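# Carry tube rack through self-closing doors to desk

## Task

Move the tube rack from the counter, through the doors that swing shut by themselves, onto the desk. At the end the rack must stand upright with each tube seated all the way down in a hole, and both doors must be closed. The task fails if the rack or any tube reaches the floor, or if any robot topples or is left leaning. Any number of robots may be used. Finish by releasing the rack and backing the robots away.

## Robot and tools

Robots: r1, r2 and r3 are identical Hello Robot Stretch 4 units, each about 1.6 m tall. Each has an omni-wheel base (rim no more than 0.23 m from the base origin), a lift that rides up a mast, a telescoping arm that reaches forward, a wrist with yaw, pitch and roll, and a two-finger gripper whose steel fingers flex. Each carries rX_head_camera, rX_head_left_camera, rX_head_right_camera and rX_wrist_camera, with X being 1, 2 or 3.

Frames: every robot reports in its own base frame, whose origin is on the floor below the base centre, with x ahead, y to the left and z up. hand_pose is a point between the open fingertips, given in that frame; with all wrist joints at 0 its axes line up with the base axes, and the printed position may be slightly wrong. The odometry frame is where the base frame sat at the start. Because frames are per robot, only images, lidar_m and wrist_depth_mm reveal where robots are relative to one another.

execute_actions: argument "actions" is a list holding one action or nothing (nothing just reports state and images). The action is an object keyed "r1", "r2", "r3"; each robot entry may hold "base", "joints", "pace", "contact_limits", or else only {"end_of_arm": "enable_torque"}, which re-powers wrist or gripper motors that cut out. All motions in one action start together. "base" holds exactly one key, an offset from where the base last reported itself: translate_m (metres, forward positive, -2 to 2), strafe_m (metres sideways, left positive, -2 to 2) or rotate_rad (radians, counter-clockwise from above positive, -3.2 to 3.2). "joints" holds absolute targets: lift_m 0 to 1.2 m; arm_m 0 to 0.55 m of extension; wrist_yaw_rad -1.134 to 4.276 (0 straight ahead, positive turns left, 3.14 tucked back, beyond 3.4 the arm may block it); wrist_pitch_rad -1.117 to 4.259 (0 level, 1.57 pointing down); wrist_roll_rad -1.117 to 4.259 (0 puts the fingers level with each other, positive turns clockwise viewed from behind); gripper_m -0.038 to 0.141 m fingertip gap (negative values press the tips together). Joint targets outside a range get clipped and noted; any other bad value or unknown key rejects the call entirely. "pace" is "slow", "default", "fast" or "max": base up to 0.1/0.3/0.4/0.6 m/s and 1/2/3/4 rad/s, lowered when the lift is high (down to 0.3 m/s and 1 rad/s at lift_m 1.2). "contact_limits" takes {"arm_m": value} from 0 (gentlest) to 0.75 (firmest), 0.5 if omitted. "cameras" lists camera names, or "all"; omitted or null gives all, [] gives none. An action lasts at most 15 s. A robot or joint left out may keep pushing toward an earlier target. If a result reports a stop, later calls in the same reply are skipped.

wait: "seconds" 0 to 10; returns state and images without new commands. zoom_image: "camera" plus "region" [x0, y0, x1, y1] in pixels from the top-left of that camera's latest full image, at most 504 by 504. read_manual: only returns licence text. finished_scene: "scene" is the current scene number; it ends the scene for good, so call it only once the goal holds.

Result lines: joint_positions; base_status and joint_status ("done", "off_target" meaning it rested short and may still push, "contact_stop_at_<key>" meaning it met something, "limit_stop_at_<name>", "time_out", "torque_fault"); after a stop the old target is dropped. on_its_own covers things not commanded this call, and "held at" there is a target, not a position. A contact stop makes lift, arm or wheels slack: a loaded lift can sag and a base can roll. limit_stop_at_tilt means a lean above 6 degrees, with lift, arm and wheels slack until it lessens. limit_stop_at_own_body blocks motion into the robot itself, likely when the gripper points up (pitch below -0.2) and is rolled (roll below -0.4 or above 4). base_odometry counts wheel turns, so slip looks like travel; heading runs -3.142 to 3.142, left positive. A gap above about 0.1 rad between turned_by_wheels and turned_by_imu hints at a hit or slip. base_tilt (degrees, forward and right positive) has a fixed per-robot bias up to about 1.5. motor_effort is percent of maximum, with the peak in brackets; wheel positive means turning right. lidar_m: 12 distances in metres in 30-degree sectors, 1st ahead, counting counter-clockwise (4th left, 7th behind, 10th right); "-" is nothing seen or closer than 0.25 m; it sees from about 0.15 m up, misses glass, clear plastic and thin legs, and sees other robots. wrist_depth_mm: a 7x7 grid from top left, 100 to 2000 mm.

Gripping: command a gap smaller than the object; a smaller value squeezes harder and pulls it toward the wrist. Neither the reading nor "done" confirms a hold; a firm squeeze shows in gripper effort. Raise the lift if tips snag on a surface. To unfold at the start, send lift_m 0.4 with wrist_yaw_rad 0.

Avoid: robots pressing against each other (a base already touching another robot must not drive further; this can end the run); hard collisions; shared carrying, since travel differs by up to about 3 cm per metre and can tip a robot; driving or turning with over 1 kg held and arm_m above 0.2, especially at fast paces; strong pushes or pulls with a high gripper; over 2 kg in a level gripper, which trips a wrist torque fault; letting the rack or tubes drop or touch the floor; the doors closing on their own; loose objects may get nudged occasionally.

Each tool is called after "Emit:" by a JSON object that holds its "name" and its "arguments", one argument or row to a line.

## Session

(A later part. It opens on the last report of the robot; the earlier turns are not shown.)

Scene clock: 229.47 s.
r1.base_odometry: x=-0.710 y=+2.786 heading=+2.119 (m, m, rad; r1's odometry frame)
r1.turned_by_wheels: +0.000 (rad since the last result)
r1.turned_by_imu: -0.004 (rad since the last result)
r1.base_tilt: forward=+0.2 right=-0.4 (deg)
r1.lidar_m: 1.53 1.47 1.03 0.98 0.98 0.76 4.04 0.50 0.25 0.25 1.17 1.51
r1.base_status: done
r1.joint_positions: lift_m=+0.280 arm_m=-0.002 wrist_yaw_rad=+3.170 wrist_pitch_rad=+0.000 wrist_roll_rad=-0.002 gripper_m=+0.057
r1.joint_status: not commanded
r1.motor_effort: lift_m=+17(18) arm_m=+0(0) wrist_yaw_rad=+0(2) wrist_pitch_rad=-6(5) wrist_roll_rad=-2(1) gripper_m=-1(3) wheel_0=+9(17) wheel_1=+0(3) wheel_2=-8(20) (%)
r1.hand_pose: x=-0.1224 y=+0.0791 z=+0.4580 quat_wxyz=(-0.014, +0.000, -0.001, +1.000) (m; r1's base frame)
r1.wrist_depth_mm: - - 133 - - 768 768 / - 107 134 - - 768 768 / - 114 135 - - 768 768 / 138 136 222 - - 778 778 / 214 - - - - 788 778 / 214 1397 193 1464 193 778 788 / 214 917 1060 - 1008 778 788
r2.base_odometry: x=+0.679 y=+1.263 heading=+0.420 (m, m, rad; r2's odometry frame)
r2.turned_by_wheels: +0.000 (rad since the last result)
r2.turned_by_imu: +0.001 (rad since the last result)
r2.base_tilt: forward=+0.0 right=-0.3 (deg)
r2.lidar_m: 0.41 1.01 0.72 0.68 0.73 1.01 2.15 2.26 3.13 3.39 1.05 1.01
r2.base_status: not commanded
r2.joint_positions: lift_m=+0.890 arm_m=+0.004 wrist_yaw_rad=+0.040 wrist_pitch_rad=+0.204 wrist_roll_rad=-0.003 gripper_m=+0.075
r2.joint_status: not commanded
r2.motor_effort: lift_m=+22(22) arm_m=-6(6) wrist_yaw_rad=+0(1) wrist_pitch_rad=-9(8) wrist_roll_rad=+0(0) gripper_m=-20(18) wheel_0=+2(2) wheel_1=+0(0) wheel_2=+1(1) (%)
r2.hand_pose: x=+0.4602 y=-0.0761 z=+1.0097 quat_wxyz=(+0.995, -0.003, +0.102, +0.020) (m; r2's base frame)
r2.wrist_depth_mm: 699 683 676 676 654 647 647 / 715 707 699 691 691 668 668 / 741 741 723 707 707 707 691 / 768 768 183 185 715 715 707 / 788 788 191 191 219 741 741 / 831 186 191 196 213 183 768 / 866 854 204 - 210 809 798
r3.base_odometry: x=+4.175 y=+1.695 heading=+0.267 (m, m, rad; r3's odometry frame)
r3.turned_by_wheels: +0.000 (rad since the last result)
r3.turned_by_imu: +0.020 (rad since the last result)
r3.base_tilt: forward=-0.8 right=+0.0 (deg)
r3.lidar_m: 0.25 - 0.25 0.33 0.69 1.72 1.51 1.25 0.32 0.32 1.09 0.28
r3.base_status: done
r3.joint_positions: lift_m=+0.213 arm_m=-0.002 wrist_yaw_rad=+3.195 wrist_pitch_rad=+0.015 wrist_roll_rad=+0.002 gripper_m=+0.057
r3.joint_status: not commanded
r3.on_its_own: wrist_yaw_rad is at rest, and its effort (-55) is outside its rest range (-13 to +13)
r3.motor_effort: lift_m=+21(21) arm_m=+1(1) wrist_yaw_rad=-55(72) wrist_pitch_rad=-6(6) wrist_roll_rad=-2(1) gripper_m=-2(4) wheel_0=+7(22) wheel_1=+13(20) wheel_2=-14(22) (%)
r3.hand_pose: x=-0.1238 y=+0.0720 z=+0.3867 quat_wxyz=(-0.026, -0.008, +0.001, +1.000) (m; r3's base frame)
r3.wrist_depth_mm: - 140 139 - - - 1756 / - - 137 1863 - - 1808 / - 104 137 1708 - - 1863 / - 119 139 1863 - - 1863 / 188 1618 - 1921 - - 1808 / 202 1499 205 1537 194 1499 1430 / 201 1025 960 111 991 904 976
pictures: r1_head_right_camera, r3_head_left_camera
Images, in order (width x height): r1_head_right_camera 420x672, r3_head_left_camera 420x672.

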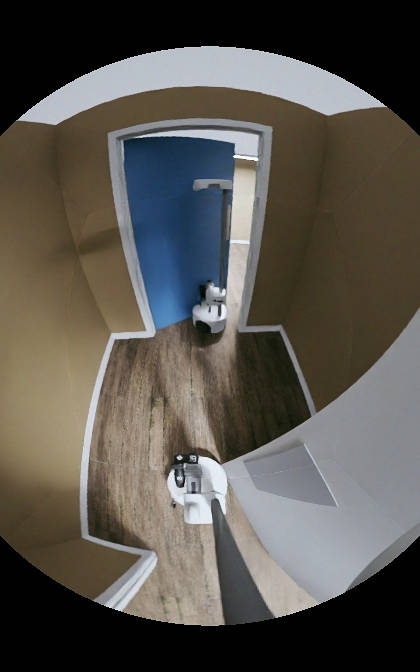

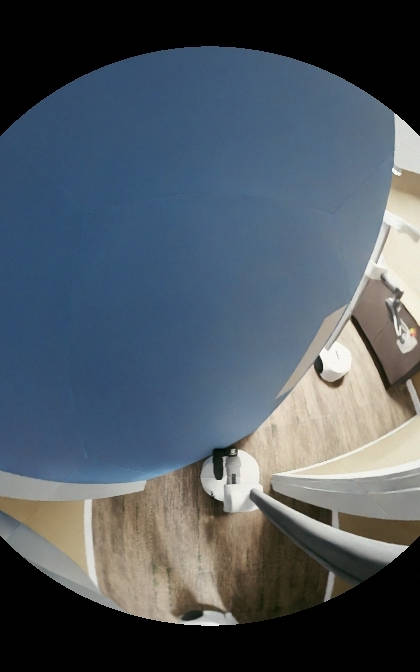

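Emit:
{"name": "execute_actions", "arguments": {
  "actions": [
    {"r3": {"base": {"rotate_rad": -1.59}, "joints": {"wrist_yaw_rad": 3.35}, "pace": "slow"}, "r1": {"base": {"strafe_m": -0.2}, "pace": "slow"}}
  ],
  "cameras": ["r3_head_left_camera", "r1_head_right_camera"]
}}

Scene clock: 240.60 s.
r1.base_odometry: x=-0.539 y=+2.890 heading=+2.119 (m, m, rad; r1's odometry frame)
r1.turned_by_wheels: +0.000 (rad since the last result)
r1.turned_by_imu: -0.002 (rad since the last result)
r1.base_tilt: forward=+0.3 right=-0.3 (deg)
r1.lidar_m: 1.51 1.68 1.23 1.17 1.00 0.88 4.13 0.32 0.25 - 0.25 0.29
r1.base_status: done
r1.joint_positions: lift_m=+0.280 arm_m=-0.002 wrist_yaw_rad=+3.170 wrist_pitch_rad=+0.000 wrist_roll_rad=-0.002 gripper_m=+0.057
r1.joint_status: not commanded
r1.motor_effort: lift_m=+18(18) arm_m=+0(0) wrist_yaw_rad=+2(1) wrist_pitch_rad=-6(7) wrist_roll_rad=-2(0) gripper_m=-3(2) wheel_0=+7(16) wheel_1=-6(11) wheel_2=+0(5) (%)
r1.hand_pose: x=-0.1224 y=+0.0791 z=+0.4580 quat_wxyz=(-0.014, +0.000, -0.001, +1.000) (m; r1's base frame)
r1.wrist_depth_mm: - - 133 - - - 759 / - 107 133 - - - 768 / - 114 135 - - - 768 / 138 136 222 - - - 768 / 214 615 - - - - 768 / 215 569 194 1464 193 1336 778 / 214 525 1078 - 1078 842 768
r2.base_odometry: x=+0.679 y=+1.263 heading=+0.420 (m, m, rad; r2's odometry frame)
r2.turned_by_wheels: +0.000 (rad since the last result)
r2.turned_by_imu: +0.001 (rad since the last result)
r2.base_tilt: forward=+0.0 right=-0.3 (deg)
r2.lidar_m: 0.41 1.00 0.72 0.68 0.73 1.00 2.16 2.27 3.11 3.39 1.05 1.01
r2.base_status: not commanded
r2.joint_positions: lift_m=+0.890 arm_m=+0.004 wrist_yaw_rad=+0.040 wrist_pitch_rad=+0.204 wrist_roll_rad=-0.003 gripper_m=+0.075
r2.joint_status: not commanded
r2.motor_effort: lift_m=+22(22) arm_m=-6(6) wrist_yaw_rad=+0(1) wrist_pitch_rad=-9(7) wrist_roll_rad=-2(0) gripper_m=-16(17) wheel_0=+2(2) wheel_1=+0(0) wheel_2=+1(1) (%)
r2.hand_pose: x=+0.4602 y=-0.0761 z=+1.0097 quat_wxyz=(+0.995, -0.003, +0.102, +0.020) (m; r2's base frame)
r2.wrist_depth_mm: 691 691 676 668 654 647 647 / 715 707 699 691 683 668 661 / 750 723 723 715 699 699 691 / 768 768 183 185 723 723 715 / 798 798 192 191 219 750 732 / 831 186 191 196 213 182 768 / 866 866 204 - 210 798 788
r3.base_odometry: x=+4.175 y=+1.694 heading=-1.322 (m, m, rad; r3's odometry frame)
r3.turned_by_wheels: -1.589 (rad since the last result)
r3.turned_by_imu: -1.594 (rad since the last result)
r3.base_tilt: forward=-0.7 right=+0.0 (deg)
r3.lidar_m: 0.31 1.10 0.29 0.25 - 0.25 0.29 0.68 1.68 1.50 1.30 0.33
r3.base_status: done
r3.joint_positions: lift_m=+0.213 arm_m=-0.002 wrist_yaw_rad=+3.363 wrist_pitch_rad=+0.016 wrist_roll_rad=+0.002 gripper_m=+0.057
r3.joint_status: wrist_yaw_rad limit_stop_at_own_body (moved +0.169 of +0.155)
r3.on_its_own: arm_m is slack since a limit_stop_at_own_body
r3.motor_effort: lift_m=+20(20) arm_m=+1(1) wrist_yaw_rad=+2(68) wrist_pitch_rad=-8(9) wrist_roll_rad=-3(4) gripper_m=-2(0) wheel_0=-12(14) wheel_1=+18(18) wheel_2=+9(13) (%)
r3.hand_pose: x=-0.1317 y=+0.0219 z=+0.3865 quat_wxyz=(-0.110, -0.008, +0.000, +0.994) (m; r3's base frame)
r3.wrist_depth_mm: - - - 126 418 277 224 / - - - 123 394 279 224 / - - - 124 370 282 222 / - - 119 129 397 285 223 / 185 192 1397 750 399 283 224 / 732 207 206 750 193 272 228 / 569 197 946 111 377 247 227
pictures: r1_head_right_camera, r3_head_left_camera
Images, in order (width x height): r1_head_right_camera 420x672, r3_head_left_camera 420x672.

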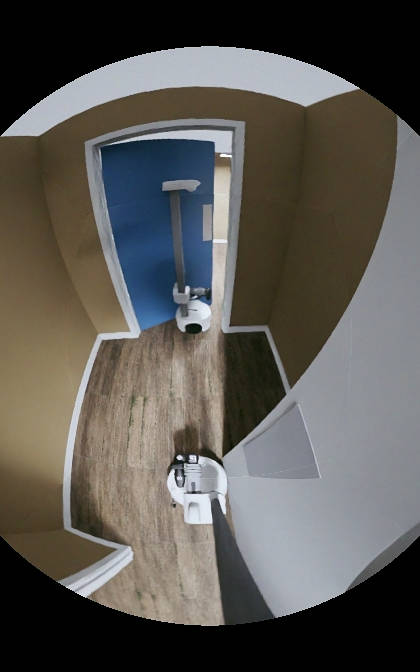

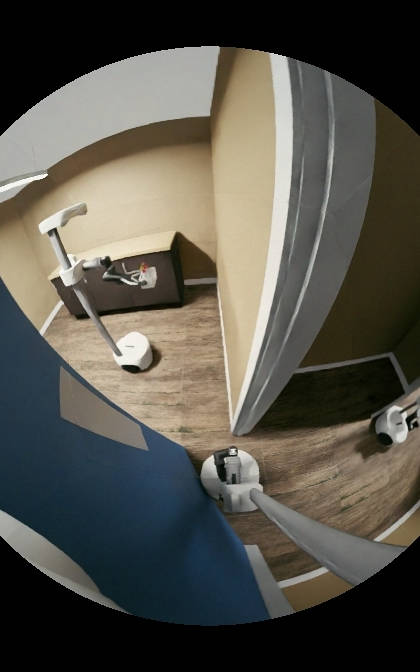

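Emit:
{"name": "execute_actions", "arguments": {
  "actions": [
    {"r3": {"base": {"strafe_m": 0.45}, "joints": {"wrist_yaw_rad": 3.25, "arm_m": 0.0}, "pace": "slow"}, "r1": {"base": {"strafe_m": -0.1}, "pace": "slow"}}
  ],
  "cameras": ["r3_head_left_camera", "r1_head_right_camera"]
}}

Scene clock: 253.60 s.
r1.base_odometry: x=-0.474 y=+2.936 heading=+2.089 (m, m, rad; r1's odometry frame)
r1.turned_by_wheels: -0.030 (rad since the last result)
r1.turned_by_imu: -0.032 (rad since the last result)
r1.base_tilt: forward=+0.3 right=-0.3 (deg)
r1.lidar_m: 1.57 1.69 1.33 1.26 1.02 0.94 4.15 0.27 0.25 - 0.25 1.11
r1.base_status: strafe_m contact_stop (by the wheels' count: -0.080 of -0.100)
r1.joint_positions: lift_m=+0.280 arm_m=-0.002 wrist_yaw_rad=+3.170 wrist_pitch_rad=+0.000 wrist_roll_rad=-0.002 gripper_m=+0.057
r1.joint_status: not commanded
r1.on_its_own: the wheels are slack since a contact_stop
r1.motor_effort: lift_m=+17(17) arm_m=+0(0) wrist_yaw_rad=+1(1) wrist_pitch_rad=-6(6) wrist_roll_rad=+0(1) gripper_m=-1(3) wheel_0=+0(28) wheel_1=+0(34) wheel_2=+0(2) (%)
r1.hand_pose: x=-0.1224 y=+0.0791 z=+0.4580 quat_wxyz=(-0.014, +0.000, -0.001, +1.000) (m; r1's base frame)
r1.wrist_depth_mm: - - 133 - - - 809 / - 107 134 - - - 778 / - 114 135 - - - 788 / 138 136 221 - - - 798 / 214 535 - - - - 798 / 214 500 194 1430 193 1464 788 / 213 466 991 - 1078 931 798
r2.base_odometry: x=+0.679 y=+1.263 heading=+0.420 (m, m, rad; r2's odometry frame)
r2.turned_by_wheels: +0.000 (rad since the last result)
r2.turned_by_imu: +0.002 (rad since the last result)
r2.base_tilt: forward=+0.0 right=-0.2 (deg)
r2.lidar_m: 0.42 0.99 0.71 0.69 0.72 1.01 2.17 2.27 3.12 1.09 1.00 0.99
r2.base_status: not commanded
r2.joint_positions: lift_m=+0.890 arm_m=+0.004 wrist_yaw_rad=+0.040 wrist_pitch_rad=+0.204 wrist_roll_rad=-0.003 gripper_m=+0.075
r2.joint_status: not commanded
r2.motor_effort: lift_m=+22(22) arm_m=-6(6) wrist_yaw_rad=-1(1) wrist_pitch_rad=-9(8) wrist_roll_rad=-1(2) gripper_m=-21(17) wheel_0=+2(2) wheel_1=+0(0) wheel_2=+1(1) (%)
r2.hand_pose: x=+0.4602 y=-0.0761 z=+1.0097 quat_wxyz=(+0.995, -0.003, +0.102, +0.020) (m; r2's base frame)
r2.wrist_depth_mm: 691 683 676 668 661 654 654 / 715 707 691 691 676 668 661 / 741 732 732 715 699 691 683 / 768 768 183 185 732 715 715 / 809 788 191 191 219 741 741 / 831 186 191 196 213 183 768 / 878 854 205 - 209 809 798
r3.base_odometry: x=+4.611 y=+1.804 heading=-1.322 (m, m, rad; r3's odometry frame)
r3.turned_by_wheels: +0.000 (rad since the last result)
r3.turned_by_imu: +0.023 (rad since the last result)
r3.base_tilt: forward=-0.7 right=+0.1 (deg)
r3.lidar_m: 0.98 1.02 2.55 0.25 0.25 - 0.25 0.34 1.72 1.93 0.57 0.69
r3.base_status: done
r3.joint_positions: lift_m=+0.213 arm_m=-0.002 wrist_yaw_rad=+3.250 wrist_pitch_rad=+0.015 wrist_roll_rad=+0.002 gripper_m=+0.057
r3.joint_status: all done
r3.motor_effort: lift_m=+20(20) arm_m=+9(9) wrist_yaw_rad=+1(1) wrist_pitch_rad=-6(8) wrist_roll_rad=-2(3) gripper_m=-5(1) wheel_0=-11(20) wheel_1=+2(26) wheel_2=+6(11) (%)
r3.hand_pose: x=-0.1270 y=+0.0556 z=+0.3867 quat_wxyz=(-0.054, -0.008, +0.000, +0.998) (m; r3's base frame)
r3.wrist_depth_mm: - - 136 334 278 233 208 / - - 126 314 278 234 208 / - - 123 182 278 234 209 / - 111 136 314 279 235 210 / 182 229 433 347 273 236 210 / 188 591 206 334 194 229 211 / 187 559 439 111 266 219 210
pictures: r1_head_right_camera, r3_head_left_camera
Images, in order (width x height): r1_head_right_camera 420x672, r3_head_left_camera 420x672.

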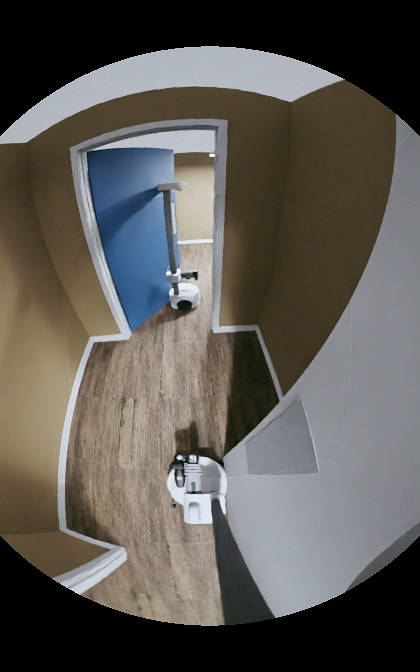

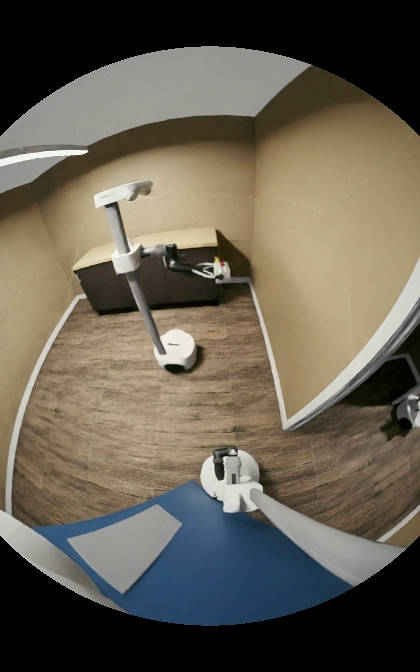

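The white door stops near 90°. Re-engaging r1's wheels straight away so it holds position.

Emit:
{"name": "execute_actions", "arguments": {
  "actions": [
    {"r3": {"base": {"translate_m": -0.3}, "pace": "slow"}, "r1": {"base": {"strafe_m": 0.02}, "pace": "slow"}}
  ],
  "cameras": ["r3_head_left_camera", "r1_head_right_camera"]
}}

Scene clock: 260.73 s.
r1.base_odometry: x=-0.491 y=+2.926 heading=+2.089 (m, m, rad; r1's odometry frame)
r1.turned_by_wheels: +0.000 (rad since the last result)
r1.turned_by_imu: -0.003 (rad since the last result)
r1.base_tilt: forward=+0.3 right=-0.3 (deg)
r1.lidar_m: 1.56 1.68 1.30 1.22 1.04 0.93 4.15 0.27 0.25 - 0.25 0.29
r1.base_status: done
r1.joint_positions: lift_m=+0.280 arm_m=-0.002 wrist_yaw_rad=+3.170 wrist_pitch_rad=+0.000 wrist_roll_rad=-0.002 gripper_m=+0.057
r1.joint_status: not commanded
r1.motor_effort: lift_m=+18(17) arm_m=+0(0) wrist_yaw_rad=+1(0) wrist_pitch_rad=-7(5) wrist_roll_rad=-3(2) gripper_m=-2(3) wheel_0=+1(3) wheel_1=+2(4) wheel_2=+0(0) (%)
r1.hand_pose: x=-0.1224 y=+0.0791 z=+0.4580 quat_wxyz=(-0.014, +0.000, -0.001, +1.000) (m; r1's base frame)
r1.wrist_depth_mm: - - 133 - - - 768 / - 107 134 - - - 778 / - 114 135 - - - 788 / 138 136 221 - - - 788 / 215 569 - - - - 798 / 215 521 194 1464 193 1464 809 / 214 480 1060 - 1078 931 788
r2.base_odometry: x=+0.679 y=+1.263 heading=+0.420 (m, m, rad; r2's odometry frame)
r2.turned_by_wheels: +0.000 (rad since the last result)
r2.turned_by_imu: +0.002 (rad since the last result)
r2.base_tilt: forward=+0.0 right=-0.2 (deg)
r2.lidar_m: 0.39 1.01 0.72 0.69 0.73 1.00 2.18 2.28 3.12 1.27 1.27 1.00
r2.base_status: not commanded
r2.joint_positions: lift_m=+0.890 arm_m=+0.004 wrist_yaw_rad=+0.040 wrist_pitch_rad=+0.204 wrist_roll_rad=-0.003 gripper_m=+0.075
r2.joint_status: not commanded
r2.motor_effort: lift_m=+22(22) arm_m=-6(6) wrist_yaw_rad=-1(1) wrist_pitch_rad=-8(9) wrist_roll_rad=-1(1) gripper_m=-17(18) wheel_0=+2(2) wheel_1=+0(0) wheel_2=+1(1) (%)
r2.hand_pose: x=+0.4602 y=-0.0761 z=+1.0097 quat_wxyz=(+0.995, -0.003, +0.102, +0.020) (m; r2's base frame)
r2.wrist_depth_mm: 691 691 668 668 661 654 647 / 715 699 691 691 683 676 668 / 741 741 715 715 707 699 691 / 768 759 183 185 723 723 707 / 798 788 192 191 218 750 741 / 831 186 191 197 213 183 768 / 866 854 204 - 210 809 798
r3.base_odometry: x=+4.537 y=+2.094 heading=-1.323 (m, m, rad; r3's odometry frame)
r3.turned_by_wheels: +0.000 (rad since the last result)
r3.turned_by_imu: -0.106 (rad since the last result)
r3.base_tilt: forward=-0.7 right=+0.0 (deg)
r3.lidar_m: 1.26 1.25 2.70 2.57 0.27 0.25 - 0.25 0.35 2.03 1.85 0.82
r3.base_status: done
r3.joint_positions: lift_m=+0.213 arm_m=-0.002 wrist_yaw_rad=+3.250 wrist_pitch_rad=+0.015 wrist_roll_rad=+0.002 gripper_m=+0.057
r3.joint_status: not commanded
r3.motor_effort: lift_m=+21(20) arm_m=+9(9) wrist_yaw_rad=+2(0) wrist_pitch_rad=-6(5) wrist_roll_rad=-1(4) gripper_m=-3(3) wheel_0=-7(15) wheel_1=-7(9) wheel_2=+9(15) (%)
r3.hand_pose: x=-0.1270 y=+0.0556 z=+0.3867 quat_wxyz=(-0.054, -0.008, +0.000, +0.998) (m; r3's base frame)
r3.wrist_depth_mm: - - 136 317 297 278 265 / - - 127 309 298 278 265 / - - 123 182 298 278 265 / - 111 135 310 297 279 266 / 181 229 342 320 296 279 266 / 189 364 206 315 193 277 267 / 187 359 338 111 291 271 265
pictures: r1_head_right_camera, r3_head_left_camera
Images, in order (width x height): r1_head_right_camera 420x672, r3_head_left_camera 420x672.

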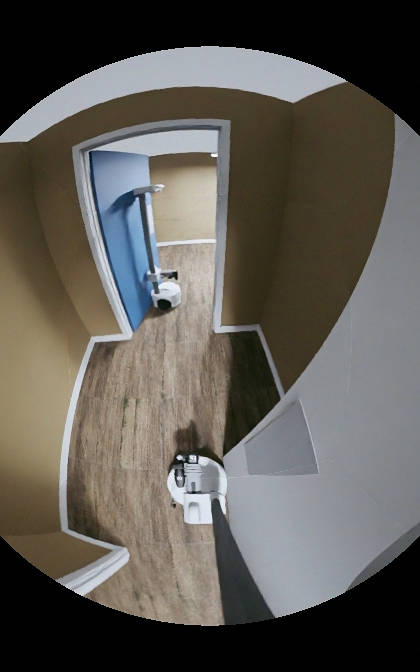

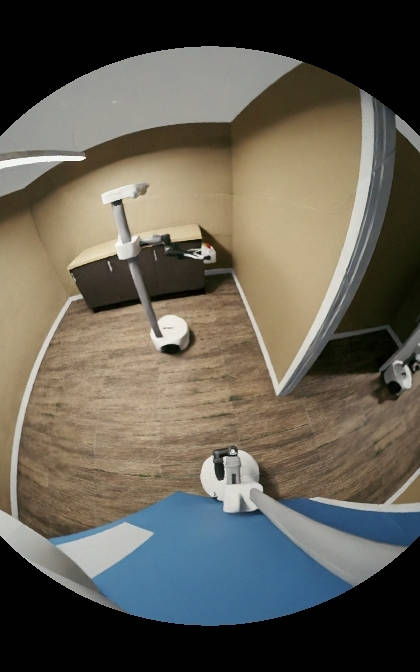

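Emit:
{"name": "execute_actions", "arguments": {
  "actions": [
    {"r3": {"base": {"strafe_m": 0.4}, "pace": "slow"}, "r1": {"base": {"translate_m": 0.18}, "pace": "slow"}, "r2": {"base": {"strafe_m": -0.6}, "pace": "default"}}
  ],
  "cameras": ["r3_head_left_camera", "r1_head_right_camera", "r2_head_right_camera"]
}}

Scene clock: 294.17 s.
r1.base_odometry: x=-0.581 y=+3.082 heading=+2.090 (m, m, rad; r1's odometry frame)
r1.turned_by_wheels: +0.000 (rad since the last result)
r1.turned_by_imu: -0.004 (rad since the last result)
r1.base_tilt: forward=+0.4 right=-0.4 (deg)
r1.lidar_m: 1.37 1.53 1.32 1.24 1.28 1.07 - 0.28 0.25 0.80 0.81 1.12
r1.base_status: done
r1.joint_positions: lift_m=+0.280 arm_m=-0.002 wrist_yaw_rad=+3.170 wrist_pitch_rad=+0.000 wrist_roll_rad=-0.002 gripper_m=+0.057
r1.joint_status: not commanded
r1.motor_effort: lift_m=+17(17) arm_m=+0(0) wrist_yaw_rad=+0(0) wrist_pitch_rad=-5(7) wrist_roll_rad=-1(1) gripper_m=-4(3) wheel_0=+7(8) wheel_1=+1(3) wheel_2=-5(8) (%)
r1.hand_pose: x=-0.1224 y=+0.0791 z=+0.4580 quat_wxyz=(-0.014, +0.000, -0.001, +1.000) (m; r1's base frame)
r1.wrist_depth_mm: - - 134 - - - 946 / - 107 134 - - - 960 / - 114 135 - - - 960 / 138 136 222 - - - 960 / 215 554 854 - - - 976 / 215 517 194 1464 193 1078 976 / 215 480 931 - 1060 960 976
r2.base_odometry: x=+0.923 y=+0.715 heading=+0.420 (m, m, rad; r2's odometry frame)
r2.turned_by_wheels: +0.000 (rad since the last result)
r2.turned_by_imu: +0.002 (rad since the last result)
r2.base_tilt: forward=+0.0 right=-0.2 (deg)
r2.lidar_m: 0.42 0.99 1.35 1.29 1.35 2.27 2.17 2.28 0.74 0.54 0.70 2.54
r2.base_status: done
r2.joint_positions: lift_m=+0.890 arm_m=+0.004 wrist_yaw_rad=+0.040 wrist_pitch_rad=+0.204 wrist_roll_rad=-0.003 gripper_m=+0.075
r2.joint_status: not commanded
r2.motor_effort: lift_m=+21(22) arm_m=-6(6) wrist_yaw_rad=-1(2) wrist_pitch_rad=-9(9) wrist_roll_rad=-1(0) gripper_m=-16(16) wheel_0=+0(9) wheel_1=+0(8) wheel_2=-1(1) (%)
r2.hand_pose: x=+0.4602 y=-0.0761 z=+1.0097 quat_wxyz=(+0.995, -0.003, +0.102, +0.020) (m; r2's base frame)
r2.wrist_depth_mm: 691 676 676 661 661 - - / 723 699 691 683 676 - - / 741 732 715 707 707 - - / 759 750 183 185 723 - - / 798 778 190 191 219 - - / 831 186 191 197 212 183 - / 854 854 205 - 209 1576 1576
r3.base_odometry: x=+4.925 y=+2.193 heading=-1.322 (m, m, rad; r3's odometry frame)
r3.turned_by_wheels: +0.000 (rad since the last result)
r3.turned_by_imu: +0.002 (rad since the last result)
r3.base_tilt: forward=-0.7 right=+0.0 (deg)
r3.lidar_m: 0.55 0.61 2.35 2.16 2.22 2.18 2.03 0.25 0.32 2.24 1.07 0.68
r3.base_status: done
r3.joint_positions: lift_m=+0.213 arm_m=-0.002 wrist_yaw_rad=+3.250 wrist_pitch_rad=+0.015 wrist_roll_rad=+0.002 gripper_m=+0.057
r3.joint_status: not commanded
r3.motor_effort: lift_m=+20(21) arm_m=+9(10) wrist_yaw_rad=+1(2) wrist_pitch_rad=-6(6) wrist_roll_rad=-2(4) gripper_m=-1(6) wheel_0=-3(11) wheel_1=+2(6) wheel_2=+6(9) (%)
r3.hand_pose: x=-0.1270 y=+0.0556 z=+0.3867 quat_wxyz=(-0.054, -0.008, +0.000, +0.998) (m; r3's base frame)
r3.wrist_depth_mm: - - 136 - - - - / - - 127 - - - - / - - 123 182 - - - / - 111 135 332 - - - / 182 229 332 - - - - / 189 349 205 1366 194 1499 1430 / 187 347 330 111 991 904 1008
pictures: r1_head_right_camera, r2_head_right_camera, r3_head_left_camera
Images, in order (width x height): r1_head_right_camera 420x672, r2_head_right_camera 420x672, r3_head_left_camera 420x672.

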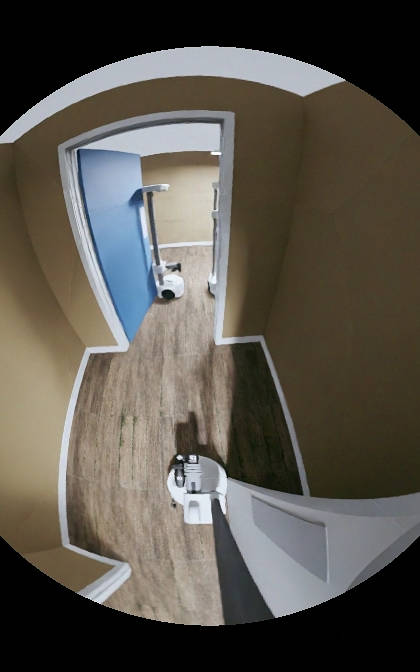

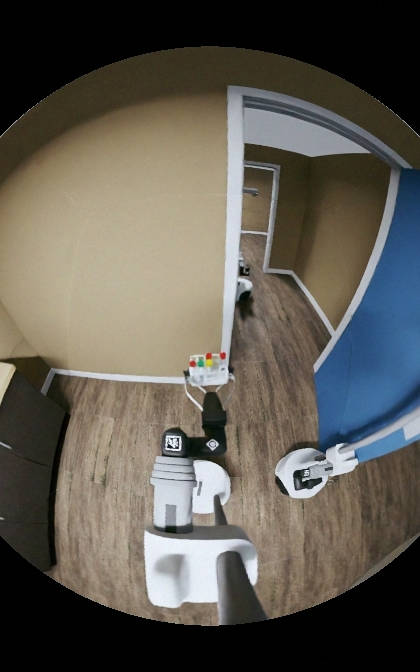

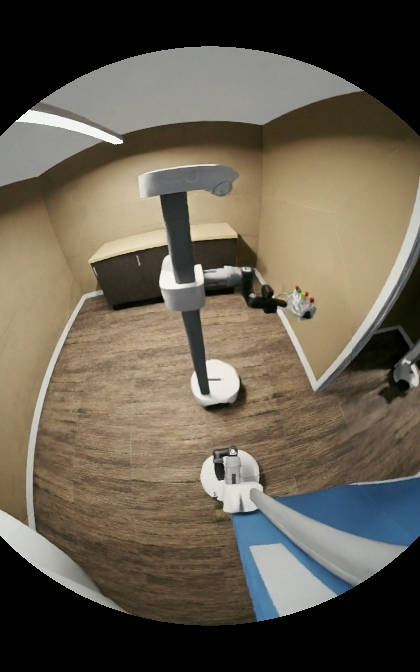

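Emit:
{"name": "execute_actions", "arguments": {
  "actions": [
    {"r3": {"base": {"translate_m": -0.15}, "pace": "slow"}, "r2": {"base": {"translate_m": 0.33}, "pace": "default"}}
  ],
  "cameras": []
}}

Emit:
{"name": "execute_actions", "arguments": {
  "actions": [
    {"r2": {"base": {"strafe_m": -0.42}, "pace": "default"}}
  ],
  "cameras": ["r3_head_right_camera", "r1_head_camera", "r2_head_right_camera"]
}}

Scene clock: 307.90 s.
r1.base_odometry: x=-0.581 y=+3.082 heading=+2.090 (m, m, rad; r1's odometry frame)
r1.turned_by_wheels: +0.000 (rad since the last result)
r1.turned_by_imu: -0.005 (rad since the last result)
r1.base_tilt: forward=+0.4 right=-0.4 (deg)
r1.lidar_m: 1.38 1.54 1.33 1.24 1.28 1.05 - 0.28 0.25 0.80 0.84 1.11
r1.base_status: not commanded
r1.joint_positions: lift_m=+0.280 arm_m=-0.002 wrist_yaw_rad=+3.170 wrist_pitch_rad=+0.000 wrist_roll_rad=-0.002 gripper_m=+0.057
r1.joint_status: not commanded
r1.motor_effort: lift_m=+17(17) arm_m=+0(0) wrist_yaw_rad=+1(0) wrist_pitch_rad=-5(6) wrist_roll_rad=-1(1) gripper_m=-3(3) wheel_0=+7(7) wheel_1=+1(1) wheel_2=-5(5) (%)
r1.hand_pose: x=-0.1224 y=+0.0791 z=+0.4580 quat_wxyz=(-0.014, +0.000, -0.001, +1.000) (m; r1's base frame)
r1.wrist_depth_mm: - - 133 - - - 946 / - 107 133 - - - 960 / - 114 135 - - - 976 / 138 136 221 - - - 976 / 214 554 866 - - - 976 / 214 517 194 1499 193 1098 976 / 214 484 946 - 1078 960 976
r2.base_odometry: x=+1.225 y=+0.850 heading=+0.421 (m, m, rad; r2's odometry frame)
r2.turned_by_wheels: +0.000 (rad since the last result)
r2.turned_by_imu: +0.003 (rad since the last result)
r2.base_tilt: forward=+0.0 right=-0.3 (deg)
r2.lidar_m: 0.38 0.64 0.89 1.29 1.35 1.87 2.51 2.63 0.78 0.79 1.22 0.64
r2.base_status: done
r2.joint_positions: lift_m=+0.890 arm_m=+0.004 wrist_yaw_rad=+0.040 wrist_pitch_rad=+0.204 wrist_roll_rad=-0.003 gripper_m=+0.075
r2.joint_status: not commanded
r2.motor_effort: lift_m=+21(21) arm_m=-6(6) wrist_yaw_rad=-1(1) wrist_pitch_rad=-9(9) wrist_roll_rad=-1(2) gripper_m=-21(18) wheel_0=+1(4) wheel_1=+1(4) wheel_2=+2(9) (%)
r2.hand_pose: x=+0.4602 y=-0.0761 z=+1.0097 quat_wxyz=(+0.995, -0.003, +0.102, +0.020) (m; r2's base frame)
r2.wrist_depth_mm: 370 366 357 355 349 - - / 382 377 375 368 359 - - / 394 392 384 379 370 - - / 410 404 183 186 375 - - / 427 418 191 191 219 - - / 445 186 192 197 213 182 - / 462 455 206 - 210 1618 1618
r3.base_odometry: x=+4.888 y=+2.338 heading=-1.322 (m, m, rad; r3's odometry frame)
r3.turned_by_wheels: +0.000 (rad since the last result)
r3.turned_by_imu: +0.001 (rad since the last result)
r3.base_tilt: forward=-0.8 right=+0.0 (deg)
r3.lidar_m: 0.76 2.25 2.35 2.16 2.20 2.01 1.88 0.25 0.26 0.66 1.16 0.79
r3.base_status: done
r3.joint_positions: lift_m=+0.213 arm_m=-0.002 wrist_yaw_rad=+3.250 wrist_pitch_rad=+0.015 wrist_roll_rad=+0.002 gripper_m=+0.057
r3.joint_status: not commanded
r3.motor_effort: lift_m=+20(20) arm_m=+9(9) wrist_yaw_rad=+1(1) wrist_pitch_rad=-7(6) wrist_roll_rad=-5(3) gripper_m=-4(3) wheel_0=-3(7) wheel_1=-4(13) wheel_2=+6(9) (%)
r3.hand_pose: x=-0.1270 y=+0.0556 z=+0.3867 quat_wxyz=(-0.054, -0.008, +0.000, +0.998) (m; r3's base frame)
r3.wrist_depth_mm: - - 136 - 1983 1983 - / - - 126 - 1983 1983 - / - - 123 182 - - 1983 / - 111 136 322 - 1983 - / 182 229 327 - 1983 1983 1983 / 189 332 205 1255 193 1464 1397 / 187 329 325 111 991 891 991
pictures: none
No camera images: the call's "cameras" was empty. Leave "cameras" out to get every camera's image.

Scene clock: 310.63 s.
r1.base_odometry: x=-0.581 y=+3.082 heading=+2.090 (m, m, rad; r1's odometry frame)
r1.turned_by_wheels: +0.000 (rad since the last result)
r1.turned_by_imu: -0.001 (rad since the last result)
r1.base_tilt: forward=+0.3 right=-0.3 (deg)
r1.lidar_m: 1.39 1.52 1.33 1.25 1.28 1.04 - 0.27 0.25 0.79 0.83 1.11
r1.base_status: not commanded
r1.joint_positions: lift_m=+0.280 arm_m=-0.002 wrist_yaw_rad=+3.170 wrist_pitch_rad=+0.000 wrist_roll_rad=-0.002 gripper_m=+0.057
r1.joint_status: not commanded
r1.motor_effort: lift_m=+17(17) arm_m=+0(0) wrist_yaw_rad=+1(1) wrist_pitch_rad=-7(6) wrist_roll_rad=-2(1) gripper_m=-4(4) wheel_0=+7(7) wheel_1=+1(1) wheel_2=-5(5) (%)
r1.hand_pose: x=-0.1224 y=+0.0791 z=+0.4580 quat_wxyz=(-0.014, +0.000, -0.001, +1.000) (m; r1's base frame)
r1.wrist_depth_mm: - - 134 - - - 946 / - 107 134 - - - 976 / - 114 135 - - - 960 / 138 136 221 - - - 976 / 214 554 866 - - - 976 / 214 517 195 1464 192 1098 976 / 214 477 931 - 1078 946 960
r2.base_odometry: x=+1.396 y=+0.466 heading=+0.421 (m, m, rad; r2's odometry frame)
r2.turned_by_wheels: +0.000 (rad since the last result)
r2.turned_by_imu: +0.000 (rad since the last result)
r2.base_tilt: forward=+0.0 right=-0.3 (deg)
r2.lidar_m: 0.43 0.64 0.88 1.72 1.79 2.60 2.51 0.41 0.40 0.71 0.75 1.93
r2.base_status: done
r2.joint_positions: lift_m=+0.890 arm_m=+0.004 wrist_yaw_rad=+0.040 wrist_pitch_rad=+0.204 wrist_roll_rad=-0.003 gripper_m=+0.075
r2.joint_status: not commanded
r2.motor_effort: lift_m=+21(21) arm_m=-6(6) wrist_yaw_rad=-1(1) wrist_pitch_rad=-9(9) wrist_roll_rad=-1(0) gripper_m=-17(18) wheel_0=-1(9) wheel_1=+1(8) wheel_2=+1(1) (%)
r2.hand_pose: x=+0.4602 y=-0.0761 z=+1.0097 quat_wxyz=(+0.995, -0.003, +0.102, +0.020) (m; r2's base frame)
r2.wrist_depth_mm: 364 1499 - 1808 - - 1921 / 375 1464 - - - - 1808 / 384 1499 - - - - 1863 / 397 512 183 186 - - 1863 / 413 492 191 191 219 - 1921 / 433 186 191 197 213 183 1808 / 455 500 206 - 209 1576 1576
r3.base_odometry: x=+4.888 y=+2.338 heading=-1.322 (m, m, rad; r3's odometry frame)
r3.turned_by_wheels: +0.000 (rad since the last result)
r3.turned_by_imu: +0.000 (rad since the last result)
r3.base_tilt: forward=-0.7 right=+0.1 (deg)
r3.lidar_m: 0.42 2.25 2.34 2.16 2.20 1.99 1.88 0.25 0.26 0.68 0.50 0.39
r3.base_status: not commanded
r3.joint_positions: lift_m=+0.213 arm_m=-0.002 wrist_yaw_rad=+3.250 wrist_pitch_rad=+0.015 wrist_roll_rad=+0.002 gripper_m=+0.057
r3.joint_status: not commanded
r3.motor_effort: lift_m=+20(20) arm_m=+9(9) wrist_yaw_rad=+0(2) wrist_pitch_rad=-7(7) wrist_roll_rad=-3(4) gripper_m=-3(6) wheel_0=-3(3) wheel_1=-4(4) wheel_2=+6(6) (%)
r3.hand_pose: x=-0.1270 y=+0.0556 z=+0.3867 quat_wxyz=(-0.054, -0.008, +0.000, +0.998) (m; r3's base frame)
r3.wrist_depth_mm: - - 136 - - - - / - - 127 - 1983 - 1983 / - - 123 183 1983 - - / - 111 135 320 - - 1983 / 182 229 325 1983 1983 1983 1983 / 188 332 206 1281 194 1464 1430 / 187 330 325 111 976 904 991
pictures: r1_head_camera, r2_head_right_camera, r3_head_right_camera
Images, in order (width x height): r1_head_camera 420x560, r2_head_right_camera 420x672, r3_head_right_camera 420x672.

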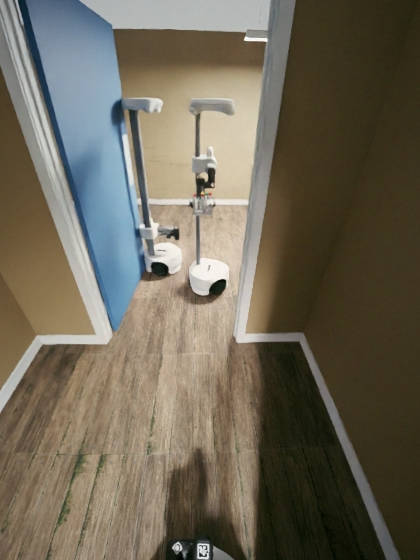

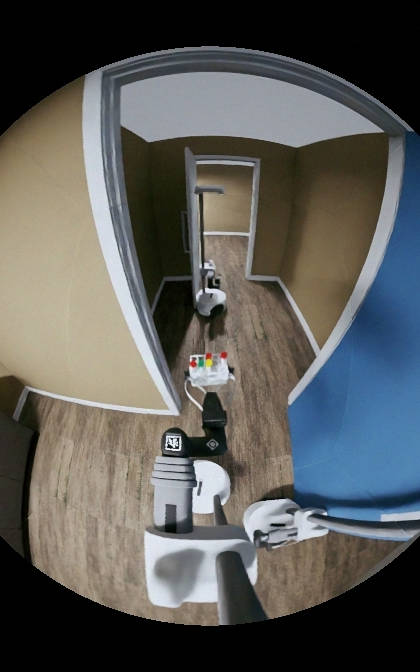

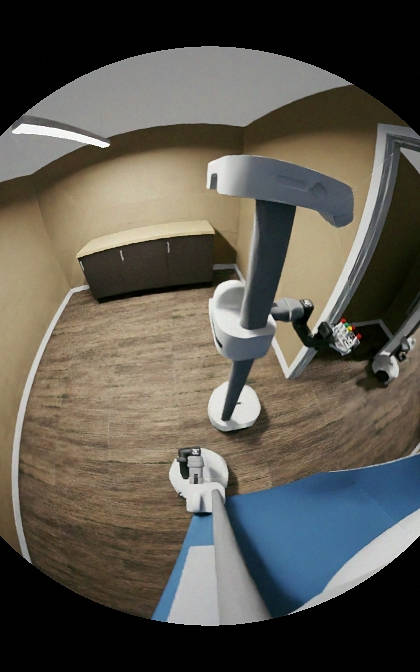

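Emit:
{"name": "execute_actions", "arguments": {
  "actions": [
    {"r2": {"base": {"translate_m": 0.27}, "pace": "default"}}
  ],
  "cameras": []
}}

Emit:
{"name": "execute_actions", "arguments": {
  "actions": [
    {"r2": {"base": {"strafe_m": -0.38}, "pace": "default"}}
  ],
  "cameras": ["r2_head_right_camera"]
}}

Scene clock: 317.47 s.
r1.base_odometry: x=-0.581 y=+3.082 heading=+2.090 (m, m, rad; r1's odometry frame)
r1.turned_by_wheels: +0.000 (rad since the last result)
r1.turned_by_imu: -0.003 (rad since the last result)
r1.base_tilt: forward=+0.3 right=-0.3 (deg)
r1.lidar_m: 1.34 1.54 1.33 1.24 1.29 1.05 - 0.28 0.25 0.81 0.82 1.08
r1.base_status: not commanded
r1.joint_positions: lift_m=+0.280 arm_m=-0.002 wrist_yaw_rad=+3.170 wrist_pitch_rad=+0.000 wrist_roll_rad=-0.002 gripper_m=+0.057
r1.joint_status: not commanded
r1.motor_effort: lift_m=+17(17) arm_m=+0(0) wrist_yaw_rad=+0(1) wrist_pitch_rad=-4(5) wrist_roll_rad=-3(1) gripper_m=-1(2) wheel_0=+7(7) wheel_1=+1(1) wheel_2=-5(5) (%)
r1.hand_pose: x=-0.1224 y=+0.0791 z=+0.4580 quat_wxyz=(-0.014, +0.000, -0.001, +1.000) (m; r1's base frame)
r1.wrist_depth_mm: - - 133 - - - 960 / - 107 134 - - - 960 / - 114 135 - - - 960 / 138 136 221 - - - 976 / 214 554 854 - - - 976 / 214 517 194 1464 193 1078 976 / 213 477 931 - 1078 960 976
r2.base_odometry: x=+1.643 y=+0.577 heading=+0.421 (m, m, rad; r2's odometry frame)
r2.turned_by_wheels: +0.000 (rad since the last result)
r2.turned_by_imu: +0.001 (rad since the last result)
r2.base_tilt: forward=+0.0 right=-0.2 (deg)
r2.lidar_m: 0.40 0.39 0.52 1.43 1.81 2.45 2.78 0.57 0.62 0.75 0.79 1.93
r2.base_status: done
r2.joint_positions: lift_m=+0.890 arm_m=+0.004 wrist_yaw_rad=+0.040 wrist_pitch_rad=+0.204 wrist_roll_rad=-0.003 gripper_m=+0.075
r2.joint_status: not commanded
r2.motor_effort: lift_m=+21(21) arm_m=-6(6) wrist_yaw_rad=-1(1) wrist_pitch_rad=-9(8) wrist_roll_rad=-2(1) gripper_m=-19(16) wheel_0=+0(4) wheel_1=+0(4) wheel_2=+1(9) (%)
r2.hand_pose: x=+0.4602 y=-0.0760 z=+1.0097 quat_wxyz=(+0.995, -0.003, +0.102, +0.020) (m; r2's base frame)
r2.wrist_depth_mm: 1060 1499 - 1863 - - 1921 / 1042 1499 - - - - 1863 / 1060 1464 - - - - 1921 / 1060 1499 183 184 - - 1921 / 1025 1499 191 190 218 - 1921 / 1042 186 191 197 213 183 1808 / 1060 1464 204 - 210 1537 1576
r3.base_odometry: x=+4.888 y=+2.338 heading=-1.322 (m, m, rad; r3's odometry frame)
r3.turned_by_wheels: +0.000 (rad since the last result)
r3.turned_by_imu: +0.001 (rad since the last result)
r3.base_tilt: forward=-0.7 right=+0.0 (deg)
r3.lidar_m: 2.22 2.22 2.35 2.14 2.21 2.02 1.88 0.25 0.28 0.67 0.58 0.58
r3.base_status: not commanded
r3.joint_positions: lift_m=+0.213 arm_m=-0.002 wrist_yaw_rad=+3.250 wrist_pitch_rad=+0.015 wrist_roll_rad=+0.002 gripper_m=+0.057
r3.joint_status: not commanded
r3.motor_effort: lift_m=+20(20) arm_m=+9(9) wrist_yaw_rad=+1(0) wrist_pitch_rad=-6(6) wrist_roll_rad=-1(5) gripper_m=-4(0) wheel_0=-3(3) wheel_1=-4(4) wheel_2=+6(5) (%)
r3.hand_pose: x=-0.1270 y=+0.0556 z=+0.3867 quat_wxyz=(-0.054, -0.008, +0.000, +0.998) (m; r3's base frame)
r3.wrist_depth_mm: - - 136 - - 1983 1983 / - - 127 1983 1921 1983 - / - - 123 183 1983 1983 1983 / - 111 136 320 1983 - 1983 / 181 229 324 1983 1983 1983 1983 / 188 330 206 1255 194 1430 1430 / 187 330 325 111 991 904 991
pictures: none
No camera images: the call's "cameras" was empty. Leave "cameras" out to get every camera's image.

Scene clock: 320.07 s.
r1.base_odometry: x=-0.581 y=+3.082 heading=+2.090 (m, m, rad; r1's odometry frame)
r1.turned_by_wheels: +0.000 (rad since the last result)
r1.turned_by_imu: -0.001 (rad since the last result)
r1.base_tilt: forward=+0.4 right=-0.4 (deg)
r1.lidar_m: 1.38 1.36 1.33 1.25 1.29 1.06 - 0.28 0.25 0.80 0.83 1.11
r1.base_status: not commanded
r1.joint_positions: lift_m=+0.280 arm_m=-0.002 wrist_yaw_rad=+3.170 wrist_pitch_rad=+0.000 wrist_roll_rad=-0.002 gripper_m=+0.057
r1.joint_status: not commanded
r1.motor_effort: lift_m=+17(17) arm_m=+0(1) wrist_yaw_rad=+0(0) wrist_pitch_rad=-5(5) wrist_roll_rad=+0(0) gripper_m=-3(1) wheel_0=+7(7) wheel_1=+1(1) wheel_2=-5(5) (%)
r1.hand_pose: x=-0.1224 y=+0.0791 z=+0.4580 quat_wxyz=(-0.014, +0.000, -0.001, +1.000) (m; r1's base frame)
r1.wrist_depth_mm: - - 133 - - - 946 / - 107 134 - - - 960 / - 114 135 - - - 976 / 138 136 221 - - - 976 / 215 559 854 - - - 976 / 215 517 194 1464 193 1078 976 / 213 480 931 - 1060 946 991
r2.base_odometry: x=+1.798 y=+0.230 heading=+0.421 (m, m, rad; r2's odometry frame)
r2.turned_by_wheels: +0.000 (rad since the last result)
r2.turned_by_imu: +0.001 (rad since the last result)
r2.base_tilt: forward=+0.0 right=-0.2 (deg)
r2.lidar_m: 0.41 1.60 0.66 1.39 2.18 2.89 0.41 0.49 0.36 0.34 0.37 0.63
r2.base_status: done
r2.joint_positions: lift_m=+0.890 arm_m=+0.004 wrist_yaw_rad=+0.040 wrist_pitch_rad=+0.204 wrist_roll_rad=-0.003 gripper_m=+0.075
r2.joint_status: not commanded
r2.motor_effort: lift_m=+21(21) arm_m=-6(6) wrist_yaw_rad=-1(0) wrist_pitch_rad=-9(9) wrist_roll_rad=-1(1) gripper_m=-16(18) wheel_0=+0(9) wheel_1=+1(8) wheel_2=+0(1) (%)
r2.hand_pose: x=+0.4602 y=-0.0760 z=+1.0097 quat_wxyz=(+0.995, -0.003, +0.102, +0.020) (m; r2's base frame)
r2.wrist_depth_mm: 1537 - 1708 - - - 1336 / 1537 - 1708 - - - 1336 / 1537 - 1756 - - - 1336 / 1499 - 183 186 - - 1336 / 1537 - 190 191 219 - 1336 / 1537 186 191 198 212 183 1336 / 1499 1537 205 - 210 1576 1336
r3.base_odometry: x=+4.888 y=+2.338 heading=-1.322 (m, m, rad; r3's odometry frame)
r3.turned_by_wheels: +0.000 (rad since the last result)
r3.turned_by_imu: +0.000 (rad since the last result)
r3.base_tilt: forward=-0.8 right=+0.0 (deg)
r3.lidar_m: 2.20 2.24 2.34 2.16 2.21 2.03 1.89 0.25 0.26 0.41 0.41 1.22
r3.base_status: not commanded
r3.joint_positions: lift_m=+0.213 arm_m=-0.002 wrist_yaw_rad=+3.250 wrist_pitch_rad=+0.015 wrist_roll_rad=+0.002 gripper_m=+0.057
r3.joint_status: not commanded
r3.motor_effort: lift_m=+20(20) arm_m=+9(9) wrist_yaw_rad=+1(1) wrist_pitch_rad=-6(6) wrist_roll_rad=-4(0) gripper_m=-5(3) wheel_0=-3(3) wheel_1=-4(4) wheel_2=+5(6) (%)
r3.hand_pose: x=-0.1270 y=+0.0556 z=+0.3867 quat_wxyz=(-0.054, -0.008, +0.000, +0.998) (m; r3's base frame)
r3.wrist_depth_mm: - - 136 - 1983 1983 1983 / - - 127 1983 - 1983 1983 / - - 123 183 - - 1983 / - 111 135 322 1983 - 1983 / 182 229 325 1983 - - 1983 / 188 332 205 1255 194 1430 1430 / 187 330 327 111 991 891 991
pictures: r2_head_right_camera
Images, in order (width x height): r2_head_right_camera 420x672.

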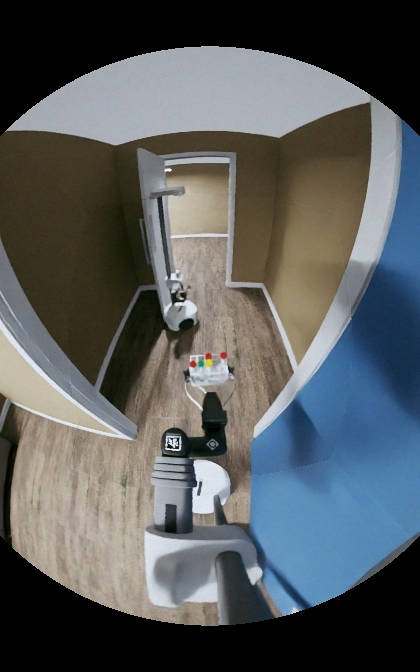

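Emit:
{"name": "execute_actions", "arguments": {
  "actions": [
    {"r2": {"base": {"translate_m": 0.85}, "pace": "default"}}
  ],
  "cameras": []
}}

Emit:
{"name": "execute_actions", "arguments": {
  "actions": [
    {"r2": {"base": {"strafe_m": -0.25}, "pace": "default"}, "r3": {"base": {"strafe_m": 0.4}, "pace": "default"}}
  ],
  "cameras": ["r2_head_right_camera", "r1_head_left_camera", "r3_head_right_camera"]
}}

Scene clock: 329.20 s.
r1.base_odometry: x=-0.581 y=+3.082 heading=+2.090 (m, m, rad; r1's odometry frame)
r1.turned_by_wheels: +0.000 (rad since the last result)
r1.turned_by_imu: -0.003 (rad since the last result)
r1.base_tilt: forward=+0.3 right=-0.4 (deg)
r1.lidar_m: 0.84 0.56 1.32 1.23 1.27 1.05 - 0.29 0.25 0.80 0.85 1.11
r1.base_status: not commanded
r1.joint_positions: lift_m=+0.280 arm_m=-0.002 wrist_yaw_rad=+3.170 wrist_pitch_rad=+0.000 wrist_roll_rad=-0.002 gripper_m=+0.057
r1.joint_status: not commanded
r1.motor_effort: lift_m=+17(18) arm_m=+0(0) wrist_yaw_rad=+0(1) wrist_pitch_rad=-7(6) wrist_roll_rad=+0(1) gripper_m=-3(4) wheel_0=+7(7) wheel_1=+1(1) wheel_2=-5(5) (%)
r1.hand_pose: x=-0.1224 y=+0.0791 z=+0.4580 quat_wxyz=(-0.014, +0.000, -0.001, +1.000) (m; r1's base frame)
r1.wrist_depth_mm: - - 133 - - - 960 / - 107 134 - - - 960 / - 114 135 - - - 960 / 138 136 221 - - - 976 / 215 559 866 - - - 976 / 215 517 194 1464 193 1098 976 / 214 477 931 - 1060 960 960
r2.base_odometry: x=+2.574 y=+0.577 heading=+0.421 (m, m, rad; r2's odometry frame)
r2.turned_by_wheels: +0.000 (rad since the last result)
r2.turned_by_imu: +0.002 (rad since the last result)
r2.base_tilt: forward=+0.0 right=-0.3 (deg)
r2.lidar_m: 0.43 0.81 1.16 1.09 0.66 3.17 1.26 0.61 0.56 0.94 1.03 1.41
r2.base_status: done
r2.joint_positions: lift_m=+0.890 arm_m=+0.004 wrist_yaw_rad=+0.040 wrist_pitch_rad=+0.204 wrist_roll_rad=-0.003 gripper_m=+0.075
r2.joint_status: not commanded
r2.motor_effort: lift_m=+21(21) arm_m=-6(6) wrist_yaw_rad=-1(1) wrist_pitch_rad=-8(9) wrist_roll_rad=-1(2) gripper_m=-16(17) wheel_0=+0(7) wheel_1=+1(6) wheel_2=+2(9) (%)
r2.hand_pose: x=+0.4602 y=-0.0760 z=+1.0097 quat_wxyz=(+0.995, -0.003, +0.102, +0.020) (m; r2's base frame)
r2.wrist_depth_mm: 759 891 - - 1537 1464 1336 / 768 891 - - 1499 1537 1336 / 820 904 - - 1576 1537 1336 / 1098 904 183 186 1618 1661 1336 / 1366 917 190 192 218 1661 1336 / 1464 186 192 197 212 183 1308 / 1499 878 206 - 209 1576 1336
r3.base_odometry: x=+4.888 y=+2.338 heading=-1.322 (m, m, rad; r3's odometry frame)
r3.turned_by_wheels: +0.000 (rad since the last result)
r3.turned_by_imu: +0.001 (rad since the last result)
r3.base_tilt: forward=-0.7 right=+0.0 (deg)
r3.lidar_m: 2.21 2.25 2.34 2.17 2.18 1.99 1.88 0.25 0.27 0.70 1.20 1.23
r3.base_status: not commanded
r3.joint_positions: lift_m=+0.213 arm_m=-0.002 wrist_yaw_rad=+3.250 wrist_pitch_rad=+0.015 wrist_roll_rad=+0.002 gripper_m=+0.057
r3.joint_status: not commanded
r3.motor_effort: lift_m=+20(21) arm_m=+9(9) wrist_yaw_rad=+2(0) wrist_pitch_rad=-6(7) wrist_roll_rad=-3(3) gripper_m=-1(4) wheel_0=-3(3) wheel_1=-4(4) wheel_2=+6(6) (%)
r3.hand_pose: x=-0.1270 y=+0.0556 z=+0.3867 quat_wxyz=(-0.054, -0.008, +0.000, +0.998) (m; r3's base frame)
r3.wrist_depth_mm: - - 136 - - 1983 1983 / - - 126 1983 1983 1983 1983 / - - 123 182 - 1983 - / - 111 136 322 - 1921 1983 / 182 229 325 - - - - / 188 332 205 1281 193 1464 1397 / 187 330 324 111 1008 891 991
pictures: none
No camera images: the call's "cameras" was empty. Leave "cameras" out to get every camera's image.

Scene clock: 331.87 s.
r1.base_odometry: x=-0.581 y=+3.082 heading=+2.090 (m, m, rad; r1's odometry frame)
r1.turned_by_wheels: +0.000 (rad since the last result)
r1.turned_by_imu: -0.001 (rad since the last result)
r1.base_tilt: forward=+0.2 right=-0.3 (deg)
r1.lidar_m: 1.39 0.80 0.71 1.24 1.26 1.07 - 0.28 0.25 0.80 0.81 1.10
r1.base_status: not commanded
r1.joint_positions: lift_m=+0.280 arm_m=-0.002 wrist_yaw_rad=+3.170 wrist_pitch_rad=+0.000 wrist_roll_rad=-0.002 gripper_m=+0.057
r1.joint_status: not commanded
r1.motor_effort: lift_m=+17(17) arm_m=+0(0) wrist_yaw_rad=+0(1) wrist_pitch_rad=-7(7) wrist_roll_rad=-1(0) gripper_m=-3(2) wheel_0=+7(7) wheel_1=+1(1) wheel_2=-5(5) (%)
r1.hand_pose: x=-0.1224 y=+0.0791 z=+0.4580 quat_wxyz=(-0.014, +0.000, -0.001, +1.000) (m; r1's base frame)
r1.wrist_depth_mm: - - 133 - - - 946 / - 107 134 - - - 960 / - 114 135 - - - 960 / 138 136 222 - - - 960 / 215 559 854 - - - 976 / 214 517 195 1464 193 1078 976 / 214 480 946 - 1078 946 960
r2.base_odometry: x=+2.676 y=+0.349 heading=+0.421 (m, m, rad; r2's odometry frame)
r2.turned_by_wheels: +0.000 (rad since the last result)
r2.turned_by_imu: +0.000 (rad since the last result)
r2.base_tilt: forward=+0.0 right=-0.3 (deg)
r2.lidar_m: 0.41 0.91 1.40 1.35 0.88 0.83 0.50 0.41 0.54 0.71 0.76 1.03
r2.base_status: done
r2.joint_positions: lift_m=+0.890 arm_m=+0.004 wrist_yaw_rad=+0.040 wrist_pitch_rad=+0.204 wrist_roll_rad=-0.003 gripper_m=+0.075
r2.joint_status: not commanded
r2.motor_effort: lift_m=+21(21) arm_m=-6(5) wrist_yaw_rad=-1(1) wrist_pitch_rad=-8(8) wrist_roll_rad=+0(0) gripper_m=-14(17) wheel_0=+0(7) wheel_1=+0(9) wheel_2=+1(2) (%)
r2.hand_pose: x=+0.4602 y=-0.0761 z=+1.0097 quat_wxyz=(+0.995, -0.003, +0.102, +0.020) (m; r2's base frame)
r2.wrist_depth_mm: 1042 1430 - - 1499 1430 991 / 1008 1430 - - 1499 1464 960 / 931 1430 - - 1618 1464 960 / 931 1464 184 187 1618 1464 960 / 946 1464 192 191 219 1430 960 / 931 186 191 197 213 183 960 / 854 1464 206 - 209 1430 976
r3.base_odometry: x=+5.276 y=+2.436 heading=-1.322 (m, m, rad; r3's odometry frame)
r3.turned_by_wheels: +0.000 (rad since the last result)
r3.turned_by_imu: +0.001 (rad since the last result)
r3.base_tilt: forward=-0.7 right=+0.0 (deg)
r3.lidar_m: 2.16 2.19 1.93 1.76 1.79 2.12 1.92 1.95 1.48 0.95 0.74 1.73
r3.base_status: done
r3.joint_positions: lift_m=+0.213 arm_m=-0.002 wrist_yaw_rad=+3.250 wrist_pitch_rad=+0.015 wrist_roll_rad=+0.002 gripper_m=+0.057
r3.joint_status: not commanded
r3.motor_effort: lift_m=+20(20) arm_m=+8(9) wrist_yaw_rad=-1(1) wrist_pitch_rad=-6(6) wrist_roll_rad=-2(2) gripper_m=-2(1) wheel_0=+0(10) wheel_1=-1(8) wheel_2=+1(10) (%)
r3.hand_pose: x=-0.1269 y=+0.0556 z=+0.3867 quat_wxyz=(-0.054, -0.008, +0.000, +0.998) (m; r3's base frame)
r3.wrist_depth_mm: - - 136 - - - - / - - 127 - - - - / - - 123 182 - - - / - 111 136 - - - - / 181 229 - - - - - / 189 1430 206 1464 194 1464 1430 / 188 878 946 111 991 904 991
pictures: r1_head_left_camera, r2_head_right_camera, r3_head_right_camera
Images, in order (width x height): r1_head_left_camera 420x672, r2_head_right_camera 420x672, r3_head_right_camera 420x672.

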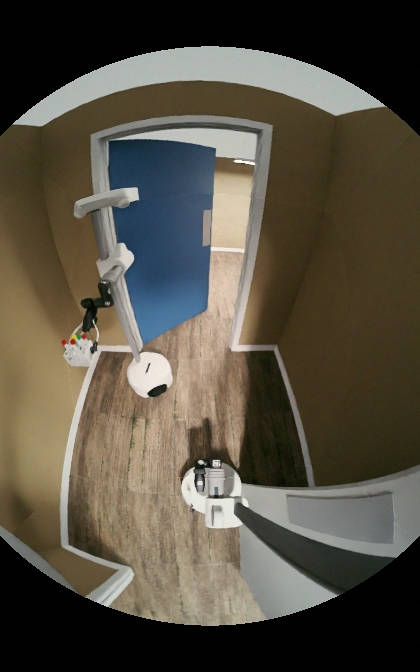

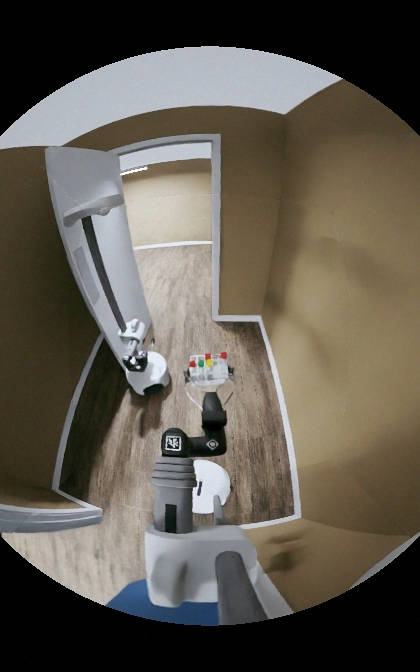

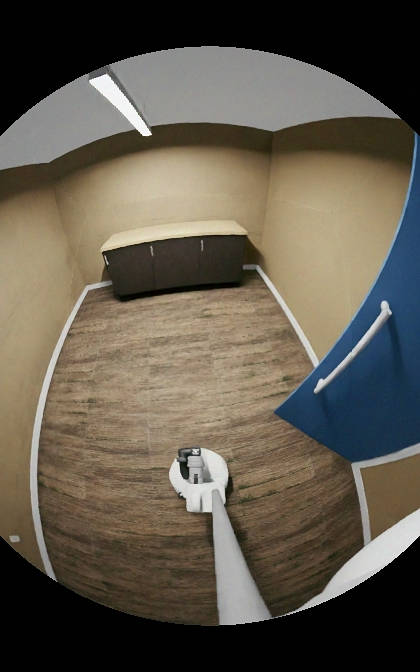

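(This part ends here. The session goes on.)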